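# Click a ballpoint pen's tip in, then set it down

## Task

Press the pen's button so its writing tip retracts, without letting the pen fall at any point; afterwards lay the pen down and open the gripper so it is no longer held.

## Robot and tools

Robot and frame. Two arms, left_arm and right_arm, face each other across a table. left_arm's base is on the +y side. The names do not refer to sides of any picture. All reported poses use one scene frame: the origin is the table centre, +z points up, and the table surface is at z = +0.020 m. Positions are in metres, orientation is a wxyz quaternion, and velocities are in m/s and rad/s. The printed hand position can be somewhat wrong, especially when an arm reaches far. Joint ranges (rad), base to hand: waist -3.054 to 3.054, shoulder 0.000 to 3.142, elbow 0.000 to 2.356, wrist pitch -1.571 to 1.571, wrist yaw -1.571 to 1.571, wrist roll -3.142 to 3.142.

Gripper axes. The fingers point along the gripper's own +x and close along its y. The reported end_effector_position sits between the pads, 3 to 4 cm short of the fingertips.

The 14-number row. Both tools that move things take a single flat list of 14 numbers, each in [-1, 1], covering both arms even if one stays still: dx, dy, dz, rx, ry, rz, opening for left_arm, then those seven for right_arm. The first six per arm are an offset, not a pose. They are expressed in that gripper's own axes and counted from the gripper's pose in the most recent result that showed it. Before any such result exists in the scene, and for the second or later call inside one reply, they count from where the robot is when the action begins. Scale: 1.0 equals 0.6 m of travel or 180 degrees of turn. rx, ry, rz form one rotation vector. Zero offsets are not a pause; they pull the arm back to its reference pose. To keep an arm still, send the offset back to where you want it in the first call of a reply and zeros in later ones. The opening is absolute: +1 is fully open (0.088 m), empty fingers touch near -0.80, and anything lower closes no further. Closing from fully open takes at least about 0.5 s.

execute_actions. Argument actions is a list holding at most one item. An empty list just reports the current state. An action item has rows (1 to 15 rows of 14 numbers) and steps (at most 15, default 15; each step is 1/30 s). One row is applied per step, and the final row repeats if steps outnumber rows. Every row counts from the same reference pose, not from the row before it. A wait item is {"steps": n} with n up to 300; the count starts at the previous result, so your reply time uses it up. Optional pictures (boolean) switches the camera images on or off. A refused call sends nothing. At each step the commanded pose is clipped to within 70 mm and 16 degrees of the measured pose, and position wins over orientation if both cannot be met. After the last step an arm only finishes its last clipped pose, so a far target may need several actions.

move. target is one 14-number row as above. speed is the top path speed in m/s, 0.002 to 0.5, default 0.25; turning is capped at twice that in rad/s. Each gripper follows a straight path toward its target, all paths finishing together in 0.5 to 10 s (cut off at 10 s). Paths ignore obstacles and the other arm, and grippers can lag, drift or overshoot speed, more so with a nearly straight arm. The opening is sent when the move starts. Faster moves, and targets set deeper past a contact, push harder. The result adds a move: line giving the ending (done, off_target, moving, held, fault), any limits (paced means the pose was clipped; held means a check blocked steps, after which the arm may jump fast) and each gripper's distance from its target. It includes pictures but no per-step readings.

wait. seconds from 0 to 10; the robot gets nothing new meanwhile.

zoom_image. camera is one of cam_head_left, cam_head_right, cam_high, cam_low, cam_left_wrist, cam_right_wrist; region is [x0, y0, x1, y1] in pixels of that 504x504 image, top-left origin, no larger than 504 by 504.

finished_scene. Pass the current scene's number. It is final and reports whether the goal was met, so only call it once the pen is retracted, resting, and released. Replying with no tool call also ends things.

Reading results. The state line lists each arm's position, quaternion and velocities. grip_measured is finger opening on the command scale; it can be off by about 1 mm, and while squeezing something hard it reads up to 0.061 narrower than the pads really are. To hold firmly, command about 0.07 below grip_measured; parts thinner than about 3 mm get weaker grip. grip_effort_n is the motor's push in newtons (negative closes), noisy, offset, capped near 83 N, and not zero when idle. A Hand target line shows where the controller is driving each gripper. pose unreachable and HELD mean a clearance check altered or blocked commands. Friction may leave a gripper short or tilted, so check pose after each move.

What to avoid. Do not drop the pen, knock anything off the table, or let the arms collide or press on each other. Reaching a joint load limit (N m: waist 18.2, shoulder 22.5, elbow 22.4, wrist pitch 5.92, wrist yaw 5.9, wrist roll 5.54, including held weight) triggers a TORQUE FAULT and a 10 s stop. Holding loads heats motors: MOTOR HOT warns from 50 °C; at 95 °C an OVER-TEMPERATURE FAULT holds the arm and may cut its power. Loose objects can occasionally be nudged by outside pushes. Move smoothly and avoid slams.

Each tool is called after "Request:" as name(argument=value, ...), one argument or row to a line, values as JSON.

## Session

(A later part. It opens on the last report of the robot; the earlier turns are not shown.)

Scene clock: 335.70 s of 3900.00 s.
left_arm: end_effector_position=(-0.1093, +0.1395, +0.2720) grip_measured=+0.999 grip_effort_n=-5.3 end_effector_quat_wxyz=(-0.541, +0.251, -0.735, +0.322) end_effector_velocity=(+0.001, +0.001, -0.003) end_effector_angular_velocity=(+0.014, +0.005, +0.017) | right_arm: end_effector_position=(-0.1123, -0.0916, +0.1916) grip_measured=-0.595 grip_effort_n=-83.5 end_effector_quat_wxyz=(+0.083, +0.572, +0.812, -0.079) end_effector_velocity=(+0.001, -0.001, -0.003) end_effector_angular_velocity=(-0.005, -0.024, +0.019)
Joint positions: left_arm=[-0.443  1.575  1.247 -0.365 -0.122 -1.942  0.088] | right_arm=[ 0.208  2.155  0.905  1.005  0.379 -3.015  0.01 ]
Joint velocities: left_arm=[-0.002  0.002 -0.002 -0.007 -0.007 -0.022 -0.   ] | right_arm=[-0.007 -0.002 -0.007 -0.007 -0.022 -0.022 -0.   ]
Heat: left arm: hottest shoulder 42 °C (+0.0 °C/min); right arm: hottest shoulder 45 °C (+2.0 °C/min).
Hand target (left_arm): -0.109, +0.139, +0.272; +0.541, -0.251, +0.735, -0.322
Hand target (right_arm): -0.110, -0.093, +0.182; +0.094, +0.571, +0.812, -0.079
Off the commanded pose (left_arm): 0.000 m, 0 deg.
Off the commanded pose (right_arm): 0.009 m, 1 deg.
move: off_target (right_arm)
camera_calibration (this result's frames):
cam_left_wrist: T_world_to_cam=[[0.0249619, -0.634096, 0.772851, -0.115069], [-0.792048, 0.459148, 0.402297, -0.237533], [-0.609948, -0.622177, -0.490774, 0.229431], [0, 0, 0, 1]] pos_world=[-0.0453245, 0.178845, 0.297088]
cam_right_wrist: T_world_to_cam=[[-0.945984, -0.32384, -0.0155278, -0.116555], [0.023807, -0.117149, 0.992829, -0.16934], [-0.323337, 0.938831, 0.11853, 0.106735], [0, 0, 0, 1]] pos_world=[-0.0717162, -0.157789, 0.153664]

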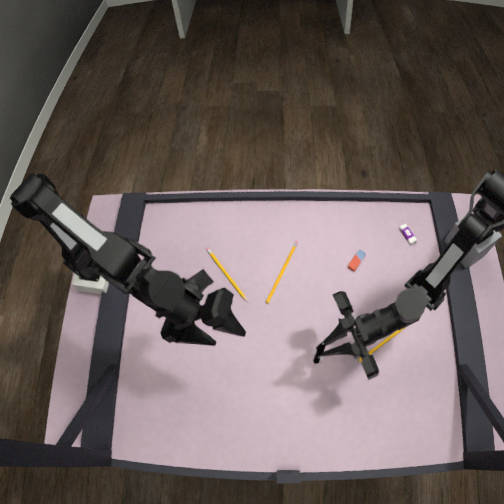

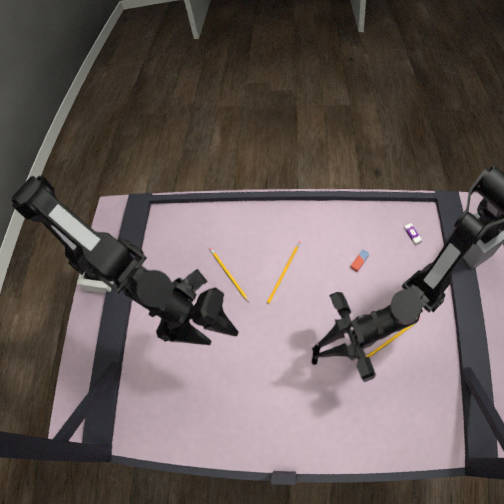

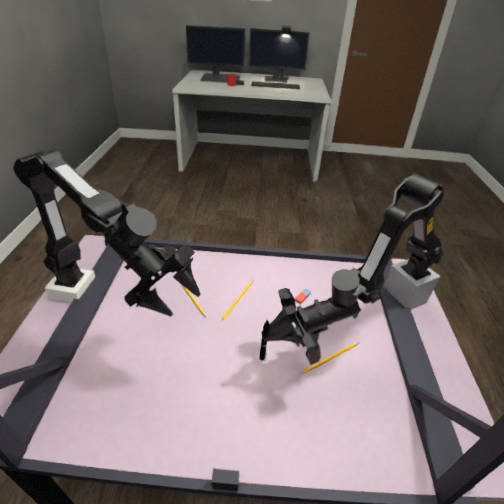

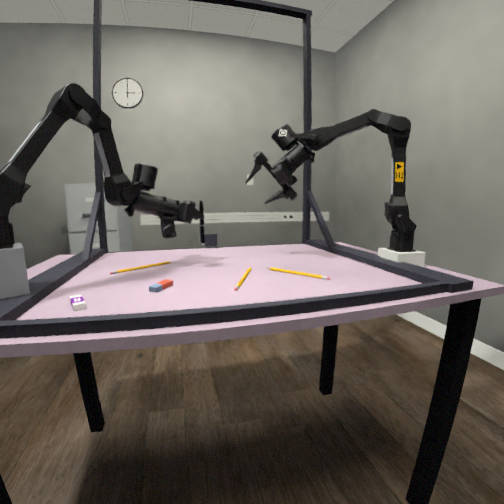

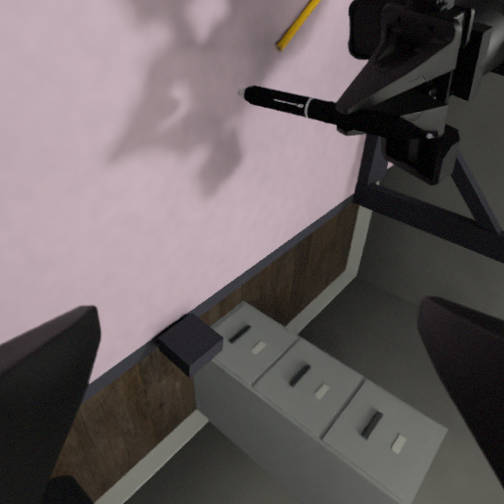

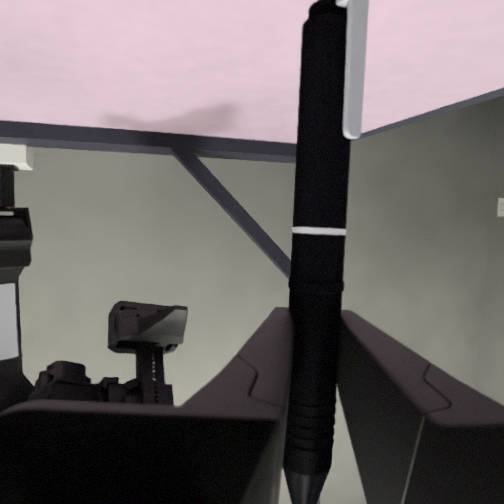

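Request:
move(
  target=[0,0,0,0,0,0,1.0, 0.0153,0.0051,0.0818,-0.013,-0.005,0.0007,-0.665],
  speed=0.12,
)

Request:
move(
  target=[0,0,0,0,0,0,1.0, 0.0037,0.0073,0.0777,-0.0113,-0.0282,0.0036,-0.665],
  speed=0.035,
)

Request:
zoom_image(
  camera="cam_left_wrist",
  region=[170, 40, 410, 170],
)

Request:
move(
  target=[0,0,0,0,0,0,1.0, -0.0131,-0.0012,-0.0567,0,0,0,-0.665],
  speed=0.1,
)

Request:
zoom_image(
  camera="cam_left_wrist",
  region=[190, 50, 430, 180],
)

Scene clock: 433.03 s of 3900.00 s.
left_arm: end_effector_position=(-0.1093, +0.1395, +0.2720) grip_measured=+0.999 grip_effort_n=-4.9 end_effector_quat_wxyz=(-0.541, +0.251, -0.735, +0.322) end_effector_velocity=(+0.001, +0.001, -0.001) end_effector_angular_velocity=(+0.002, -0.013, -0.001) | right_arm: end_effector_position=(-0.1105, -0.0937, +0.1465) grip_measured=-0.595 grip_effort_n=-83.5 end_effector_quat_wxyz=(+0.097, +0.570, +0.813, -0.068) end_effector_velocity=(+0.000, +0.000, +0.006) end_effector_angular_velocity=(+0.027, -0.017, +0.013)
Joint positions: left_arm=[-0.443  1.575  1.247 -0.365 -0.122 -1.942  0.088] | right_arm=[ 0.208  2.309  0.905  1.148  0.378 -3.045  0.01 ]
Joint velocities: left_arm=[-0.002 -0.002 -0.002 -0.007 -0.007  0.007 -0.   ] | right_arm=[-0.002 -0.007 -0.007  0.022 -0.007 -0.037 -0.   ]
Heat: left arm: hottest shoulder 43 °C (+1.0 °C/min); right arm: hottest shoulder 41 °C (-1.0 °C/min).
Hand target (left_arm): -0.109, +0.139, +0.272; +0.541, -0.251, +0.735, -0.322
Hand target (right_arm): -0.110, -0.093, +0.142; +0.101, +0.570, +0.813, -0.067
Off the commanded pose (left_arm): 0.000 m, 0 deg.
Off the commanded pose (right_arm): 0.005 m, 1 deg.
After step 90, 93.53 s passed at rest.
move: done
camera_calibration (this result's frames):
cam_left_wrist: T_world_to_cam=[[0.0249619, -0.634096, 0.772851, -0.115069], [-0.792048, 0.459148, 0.402297, -0.237533], [-0.609948, -0.622177, -0.490774, 0.229431], [0, 0, 0, 1]] pos_world=[-0.0453245, 0.178845, 0.297088]
cam_right_wrist: T_world_to_cam=[[-0.942406, -0.330938, -0.0484878, -0.111686], [-0.00932327, -0.11892, 0.99286, -0.128698], [-0.334341, 0.936129, 0.108986, 0.114597], [0, 0, 0, 1]] pos_world=[-0.0681394, -0.159543, 0.109874]

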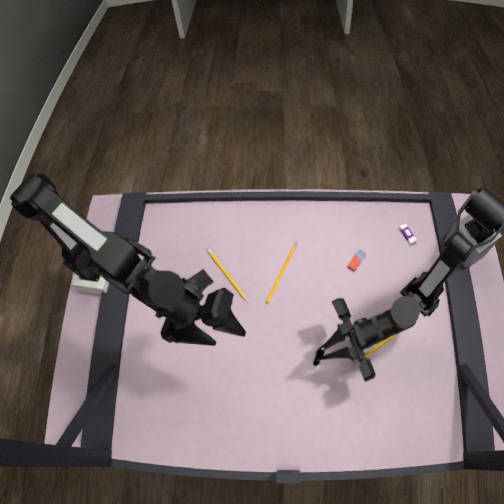

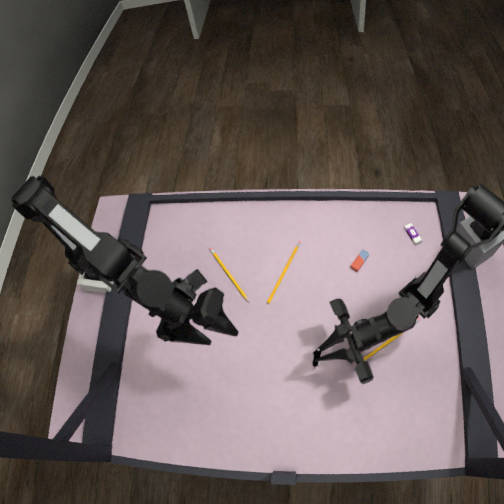

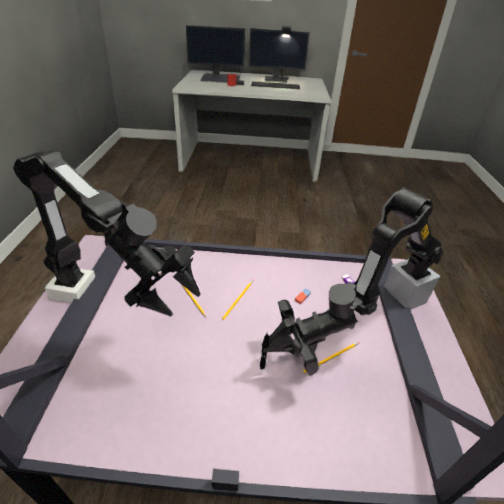

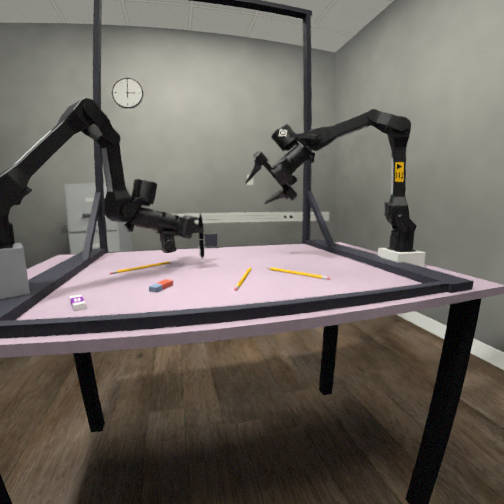

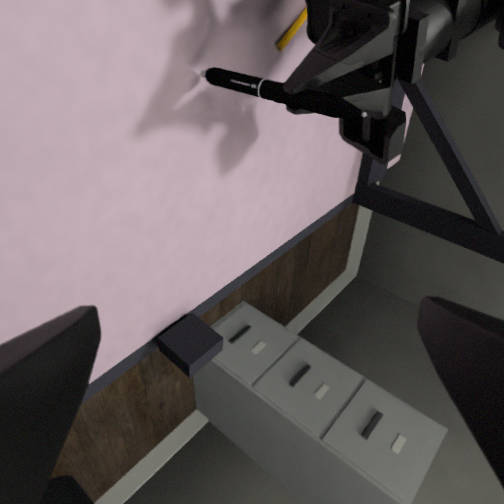

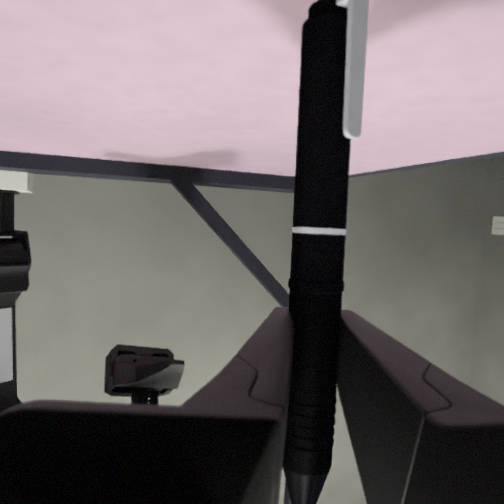

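Scene clock: 434.63 s of 3900.00 s.
left_arm: end_effector_position=(-0.1093, +0.1395, +0.2720) grip_measured=+0.999 grip_effort_n=-4.9 end_effector_quat_wxyz=(-0.541, +0.251, -0.735, +0.322) end_effector_velocity=(+0.003, +0.001, +0.001) end_effector_angular_velocity=(+0.006, +0.011, +0.022) | right_arm: end_effector_position=(-0.1091, -0.0945, +0.1271) grip_measured=-0.595 grip_effort_n=-83.5 end_effector_quat_wxyz=(+0.109, +0.571, +0.810, -0.071) end_effector_velocity=(+0.001, -0.000, -0.008) end_effector_angular_velocity=(-0.022, -0.020, +0.016)
Joint positions: left_arm=[-0.443  1.575  1.247 -0.365 -0.122 -1.942  0.088] | right_arm=[ 0.208  2.364  0.916  1.166  0.382 -3.045  0.01 ]
Joint velocities: left_arm=[ 0.002 -0.007 -0.002 -0.007 -0.007 -0.022 -0.   ] | right_arm=[-0.007  0.007  0.002 -0.022 -0.022 -0.007  0.   ]
Heat: left arm: hottest shoulder 43 °C (+1.0 °C/min); right arm: hottest shoulder 41 °C (-1.0 °C/min).
Hand target (left_arm): -0.109, +0.139, +0.272; +0.541, -0.251, +0.735, -0.322
Hand target (right_arm): -0.103, -0.101, +0.101; +0.143, +0.569, +0.806, -0.078
Off the commanded pose (left_arm): 0.000 m, 0 deg.
Off the commanded pose (right_arm): 0.028 m, 4 deg.
move: off_target (right_arm)
camera_calibration (this result's frames):
cam_left_wrist: T_world_to_cam=[[0.0249619, -0.634096, 0.772851, -0.115069], [-0.792048, 0.459148, 0.402297, -0.237533], [-0.609948, -0.622177, -0.490774, 0.229431], [0, 0, 0, 1]] pos_world=[-0.0453245, 0.178845, 0.297088]
cam_right_wrist: T_world_to_cam=[[-0.942505, -0.328837, -0.0595797, -0.11], [-0.0279451, -0.100106, 0.994584, -0.109937], [-0.333021, 0.939066, 0.0851611, 0.121379], [0, 0, 0, 1]] pos_world=[-0.0663261, -0.16116, 0.0924509]

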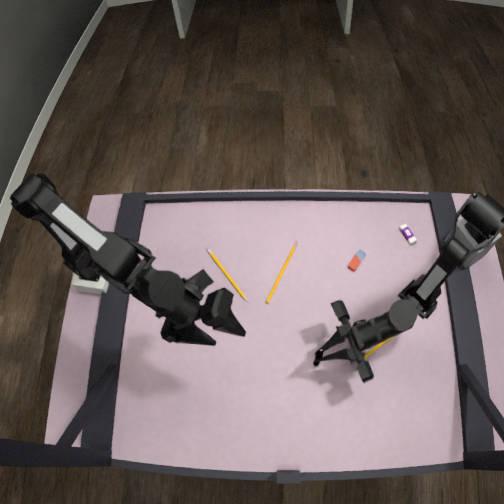

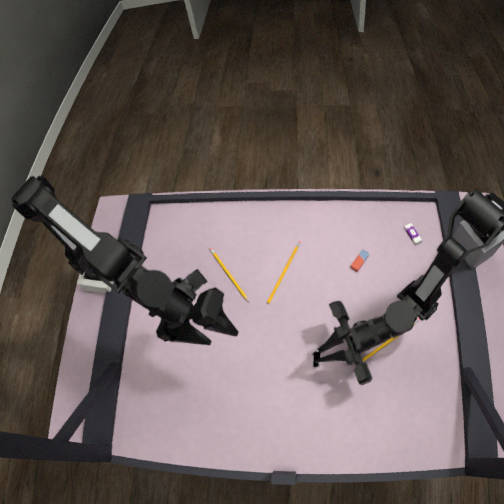

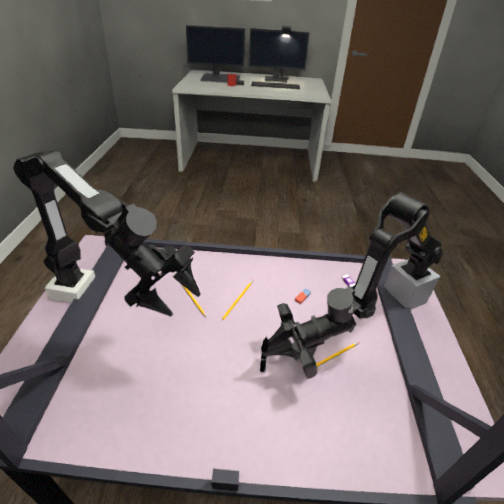

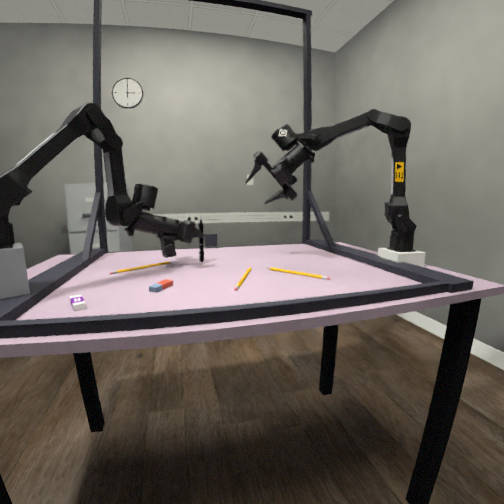

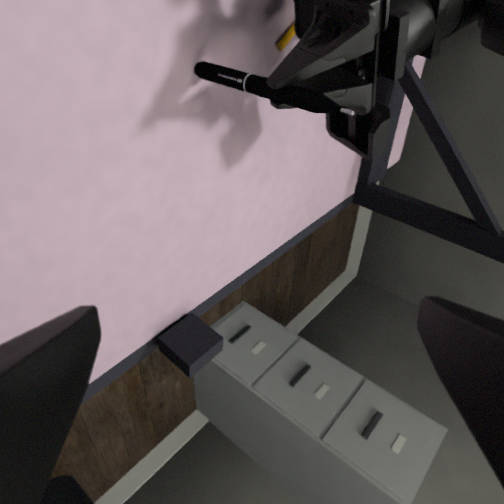

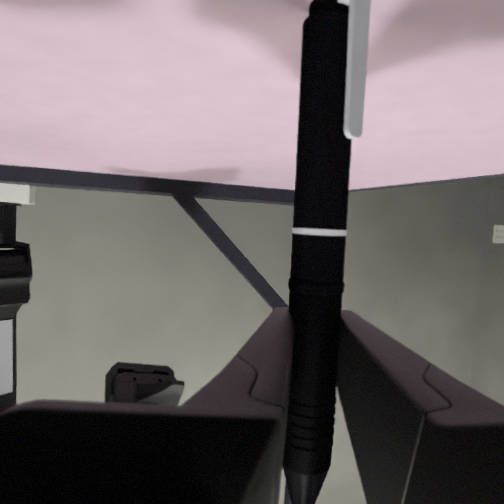

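Region (170, 40, 410, 170) of cam_left_wrist's 504x504 image, scaled by 2.100, with more detail than that image has; it fills the top 273 rows of this view, and the rest is white.

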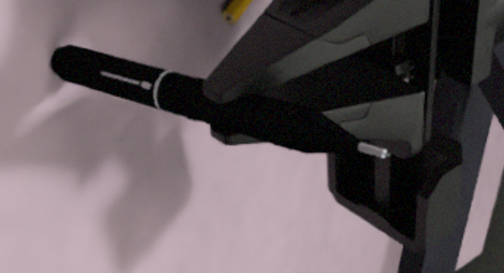

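Scene clock: 435.43 s of 3900.00 s.
left_arm: end_effector_position=(-0.1093, +0.1395, +0.2720) grip_measured=+0.999 grip_effort_n=-4.9 end_effector_quat_wxyz=(-0.541, +0.251, -0.735, +0.322) end_effector_velocity=(+0.005, -0.001, -0.001) end_effector_angular_velocity=(-0.003, -0.021, +0.015) | right_arm: end_effector_position=(-0.1104, -0.0929, +0.1564) grip_measured=-0.595 grip_effort_n=-83.5 end_effector_quat_wxyz=(+0.113, +0.571, +0.810, -0.071) end_effector_velocity=(+0.001, -0.004, -0.007) end_effector_angular_velocity=(-0.013, -0.030, +0.024)
Joint positions: left_arm=[-0.443  1.575  1.247 -0.365 -0.122 -1.942  0.088] | right_arm=[ 0.208  2.25   0.91   1.051  0.382 -3.045  0.01 ]
Joint velocities: left_arm=[ 0.002 -0.002 -0.002 -0.007 -0.022  0.007 -0.   ] | right_arm=[-0.002  0.002 -0.012 -0.007 -0.022 -0.022 -0.   ]
Heat: left arm: hottest shoulder 43 °C (+1.0 °C/min); right arm: hottest shoulder 41 °C (-1.0 °C/min).
Hand target (left_arm): -0.109, +0.139, +0.272; +0.541, -0.251, +0.735, -0.322
Hand target (right_arm): -0.110, -0.094, +0.162; +0.109, +0.571, +0.810, -0.071
Off the commanded pose (left_arm): 0.000 m, 0 deg.
Off the commanded pose (right_arm): 0.006 m, 0 deg.
move: done
camera_calibration (this result's frames):
cam_left_wrist: T_world_to_cam=[[0.0249619, -0.634096, 0.772851, -0.115069], [-0.792048, 0.459148, 0.402297, -0.237533], [-0.609948, -0.622177, -0.490774, 0.229431], [0, 0, 0, 1]] pos_world=[-0.0453245, 0.178845, 0.297088]
cam_right_wrist: T_world_to_cam=[[-0.942275, -0.328869, -0.062954, -0.108452], [-0.0336738, -0.0939873, 0.995004, -0.139141], [-0.333142, 0.939687, 0.0774876, 0.118219], [0, 0, 0, 1]] pos_world=[-0.0674937, -0.159833, 0.122457]

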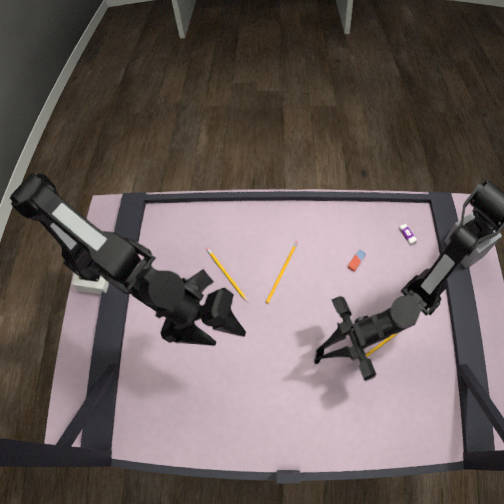

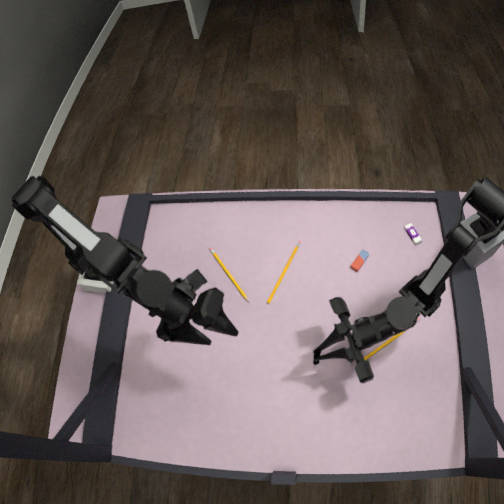

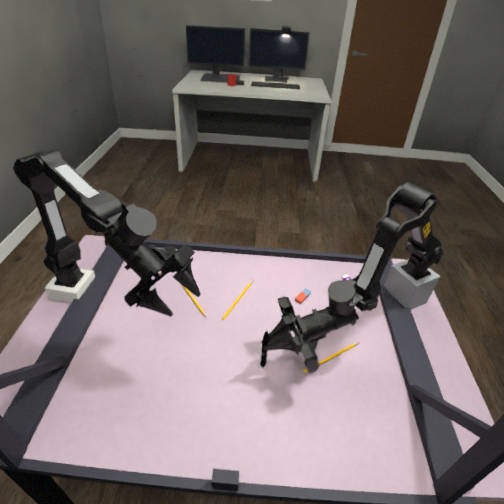

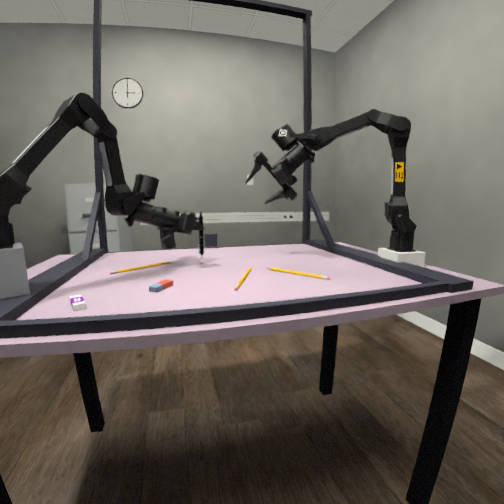

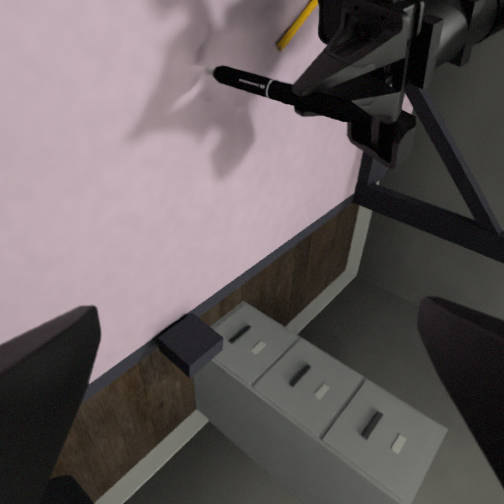

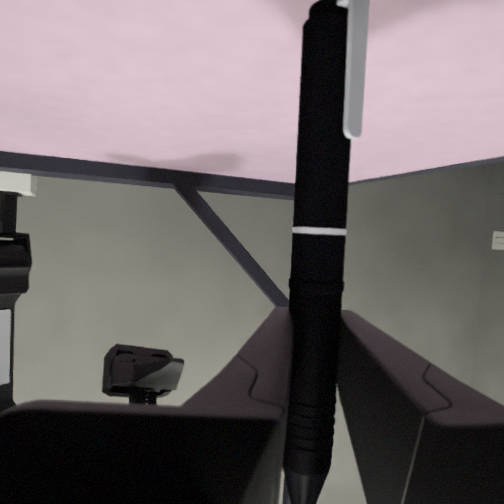

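Region (190, 50, 430, 180) of cam_left_wrist's 504x504 image, scaled by 2.100, with more detail than that image has; it fills the top 273 rows of this view, and the rest is white.

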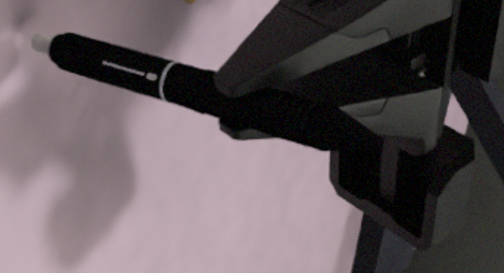

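Request:
move(
  target=[0,0,0,0,0,0,1.0, -0.0769,0.0642,-0.0126,0,-0.25,0,-0.665],
  speed=0.4,
)

Request:
move(
  target=[0,0,0,0,0,0,1.0, 0.0745,0.0645,0.1277,0,-0.248,0,-0.665],
  speed=0.4,
)

Request:
zoom_image(
  camera="cam_low",
  region=[100, 200, 230, 300],
)

Scene clock: 524.83 s of 3900.00 s.
left_arm: end_effector_position=(-0.1093, +0.1395, +0.2720) grip_measured=+0.999 grip_effort_n=-5.3 end_effector_quat_wxyz=(-0.541, +0.251, -0.735, +0.322) end_effector_velocity=(-0.001, +0.002, -0.001) end_effector_angular_velocity=(+0.007, -0.005, -0.013) | right_arm: end_effector_position=(-0.0586, -0.1236, +0.1754) grip_measured=-0.595 grip_effort_n=-83.5 end_effector_quat_wxyz=(+0.418, +0.499, +0.704, -0.282) end_effector_velocity=(-0.002, +0.003, +0.008) end_effector_angular_velocity=(+0.002, +0.029, -0.003)
Joint positions: left_arm=[-0.443  1.575  1.247 -0.365 -0.122 -1.942  0.088] | right_arm=[ 0.093  1.956  1.248 -0.369  0.15  -2.912  0.01 ]
Joint velocities: left_arm=[-0.002 -0.002 -0.002 -0.007  0.007  0.007 -0.   ] | right_arm=[-0.007 -0.012  0.012 -0.007 -0.022  0.007  0.   ]
Heat: left arm: hottest shoulder 43 °C (+0.0 °C/min); right arm: hottest shoulder 55 °C (+5.1 °C/min). Fold the right arm in close to its base before you think long.
Hand target (left_arm): -0.109, +0.139, +0.272; +0.541, -0.251, +0.735, -0.322
Hand target (right_arm): -0.059, -0.121, +0.177; +0.414, +0.500, +0.705, -0.285
Off the commanded pose (left_arm): 0.000 m, 0 deg.
Off the commanded pose (right_arm): 0.004 m, 1 deg.
MOTOR HOT: a motor of the right arm reached 50 °C. Now the hottest motor of the right arm, joint 2 (shoulder), reports 55 °C. The temperature limit of the motors' drives, at which the controller stops that arm, is 95 °C. To cool a motor, set the load down, stop pushing, or move to a pose that needs little force.
After step 90, 84.83 s passed at rest.
move: done
camera_calibration (this result's frames):
cam_left_wrist: T_world_to_cam=[[0.0249619, -0.634096, 0.772851, -0.115069], [-0.792048, 0.459148, 0.402297, -0.237533], [-0.609948, -0.622177, -0.490774, 0.229431], [0, 0, 0, 1]] pos_world=[-0.0453245, 0.178845, 0.297088]
cam_right_wrist: T_world_to_cam=[[-0.927527, -0.368705, -0.0612432, -0.0728009], [-0.284536, 0.590322, 0.755354, -0.047235], [-0.24235, 0.718037, -0.652449, 0.268787], [0, 0, 0, 1]] pos_world=[-0.0158244, -0.191957, 0.20659]

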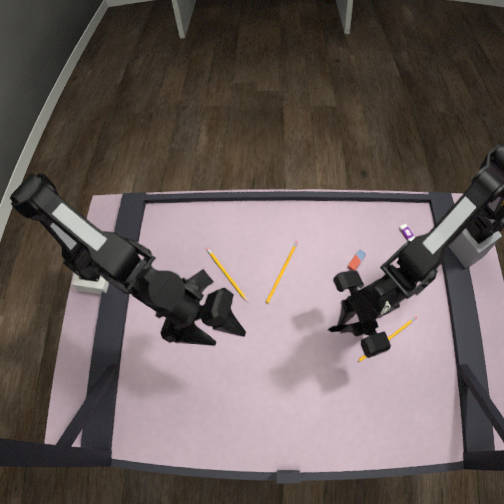

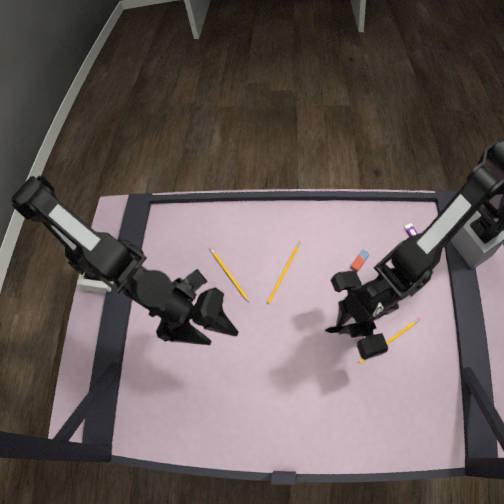

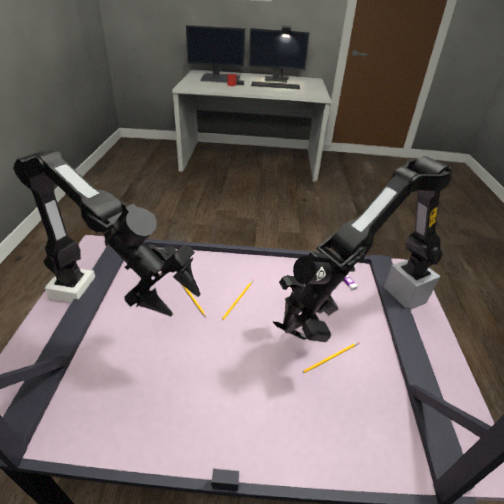

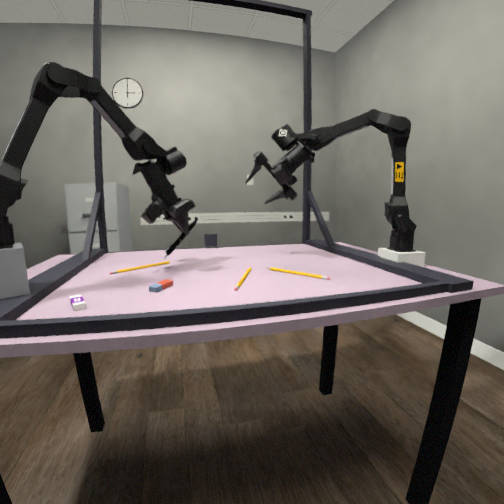

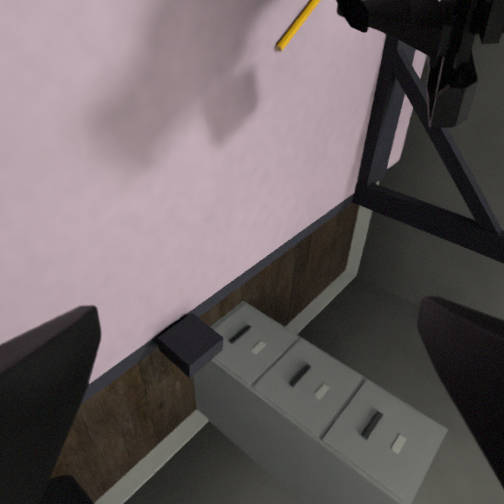

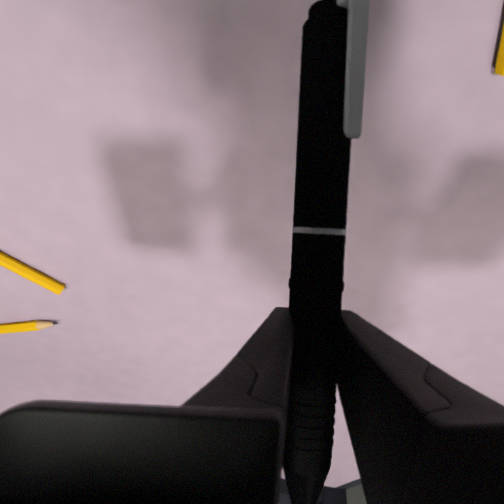

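Scene clock: 526.43 s of 3900.00 s.
left_arm: end_effector_position=(-0.1093, +0.1395, +0.2720) grip_measured=+0.999 grip_effort_n=-4.9 end_effector_quat_wxyz=(-0.541, +0.251, -0.735, +0.322) end_effector_velocity=(+0.000, +0.004, -0.004) end_effector_angular_velocity=(+0.014, -0.021, -0.006) | right_arm: end_effector_position=(-0.0059, -0.1517, +0.1053) grip_measured=-0.595 grip_effort_n=-83.5 end_effector_quat_wxyz=(-0.651, -0.360, -0.496, +0.448) end_effector_velocity=(+0.003, -0.006, -0.004) end_effector_angular_velocity=(-0.035, -0.013, -0.011)
Joint positions: left_arm=[-0.443  1.575  1.247 -0.365 -0.122 -1.942  0.088] | right_arm=[-0.036  2.414  1.79  -1.2   -0.013 -2.994  0.01 ]
Joint velocities: left_arm=[-0.007 -0.002 -0.002 -0.022 -0.007  0.007 -0.   ] | right_arm=[-0.002  0.012 -0.002 -0.022 -0.007  0.007 -0.   ]
Heat: left arm: hottest shoulder 43 °C (+0.0 °C/min); right arm: hottest shoulder 55 °C (+5.0 °C/min). Fold the right arm in close to its base before you think long.
Hand target (left_arm): -0.109, +0.139, +0.272; +0.541, -0.251, +0.735, -0.322
Hand target (right_arm): -0.005, -0.152, +0.100; +0.654, +0.355, +0.493, -0.451
Off the commanded pose (left_arm): 0.000 m, 0 deg.
Off the commanded pose (right_arm): 0.006 m, 1 deg.
MOTOR HOT: still on. Now the hottest motor of the right arm, joint 2 (shoulder), reports 55 °C; a drive's own limit is 95 °C.
move: done
camera_calibration (this result's frames):
cam_left_wrist: T_world_to_cam=[[0.0249619, -0.634096, 0.772851, -0.115069], [-0.792048, 0.459148, 0.402297, -0.237533], [-0.609948, -0.622177, -0.490774, 0.229431], [0, 0, 0, 1]] pos_world=[-0.0453245, 0.178845, 0.297088]
cam_right_wrist: T_world_to_cam=[[-0.921967, -0.385791, -0.0338002, -0.044064], [-0.387242, 0.917367, 0.0920962, 0.156189], [-0.00452273, 0.0979985, -0.995176, 0.199457], [0, 0, 0, 1]] pos_world=[0.0207595, -0.179829, 0.182621]

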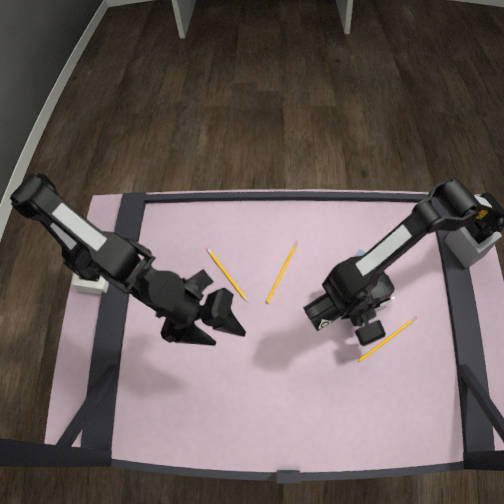

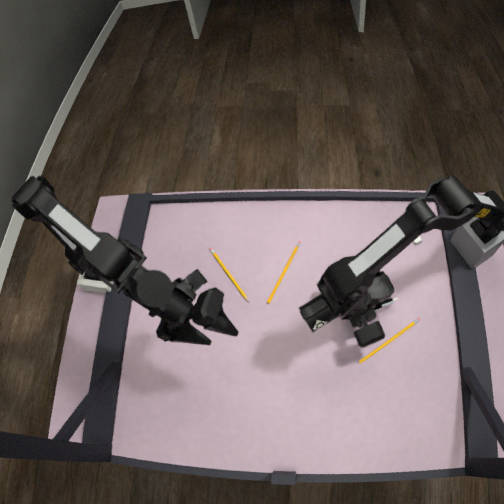

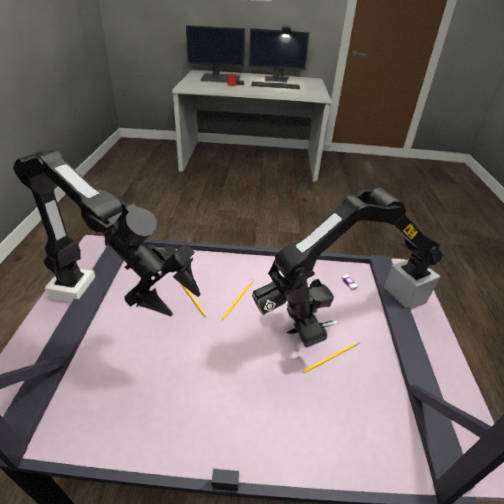

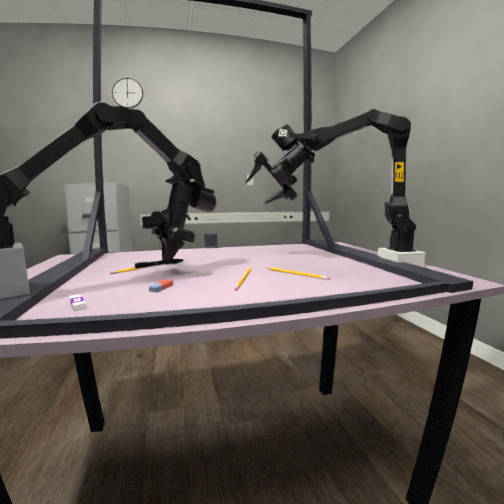

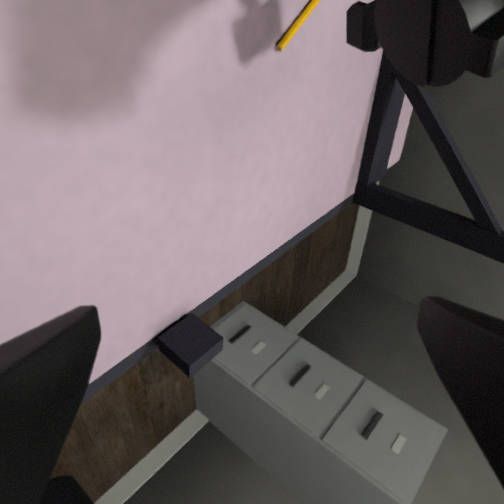

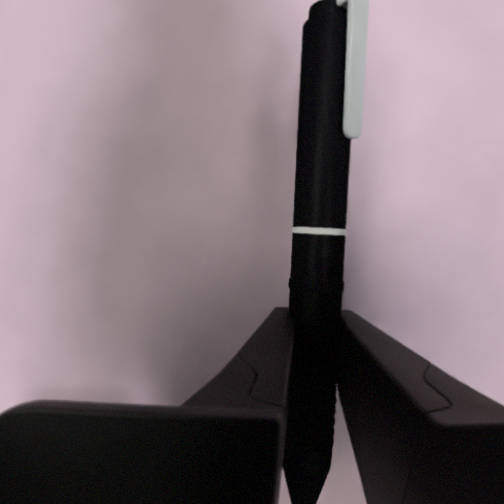

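Region (100, 200, 230, 300) of cam_low's 504x504 image, scaled by 3.877, with more detail than that image has; it fills the top 388 rows of this view, and the rest is white.

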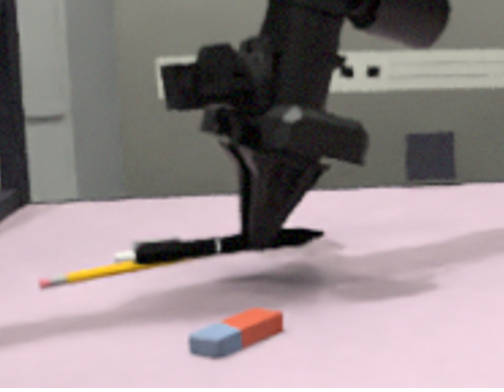

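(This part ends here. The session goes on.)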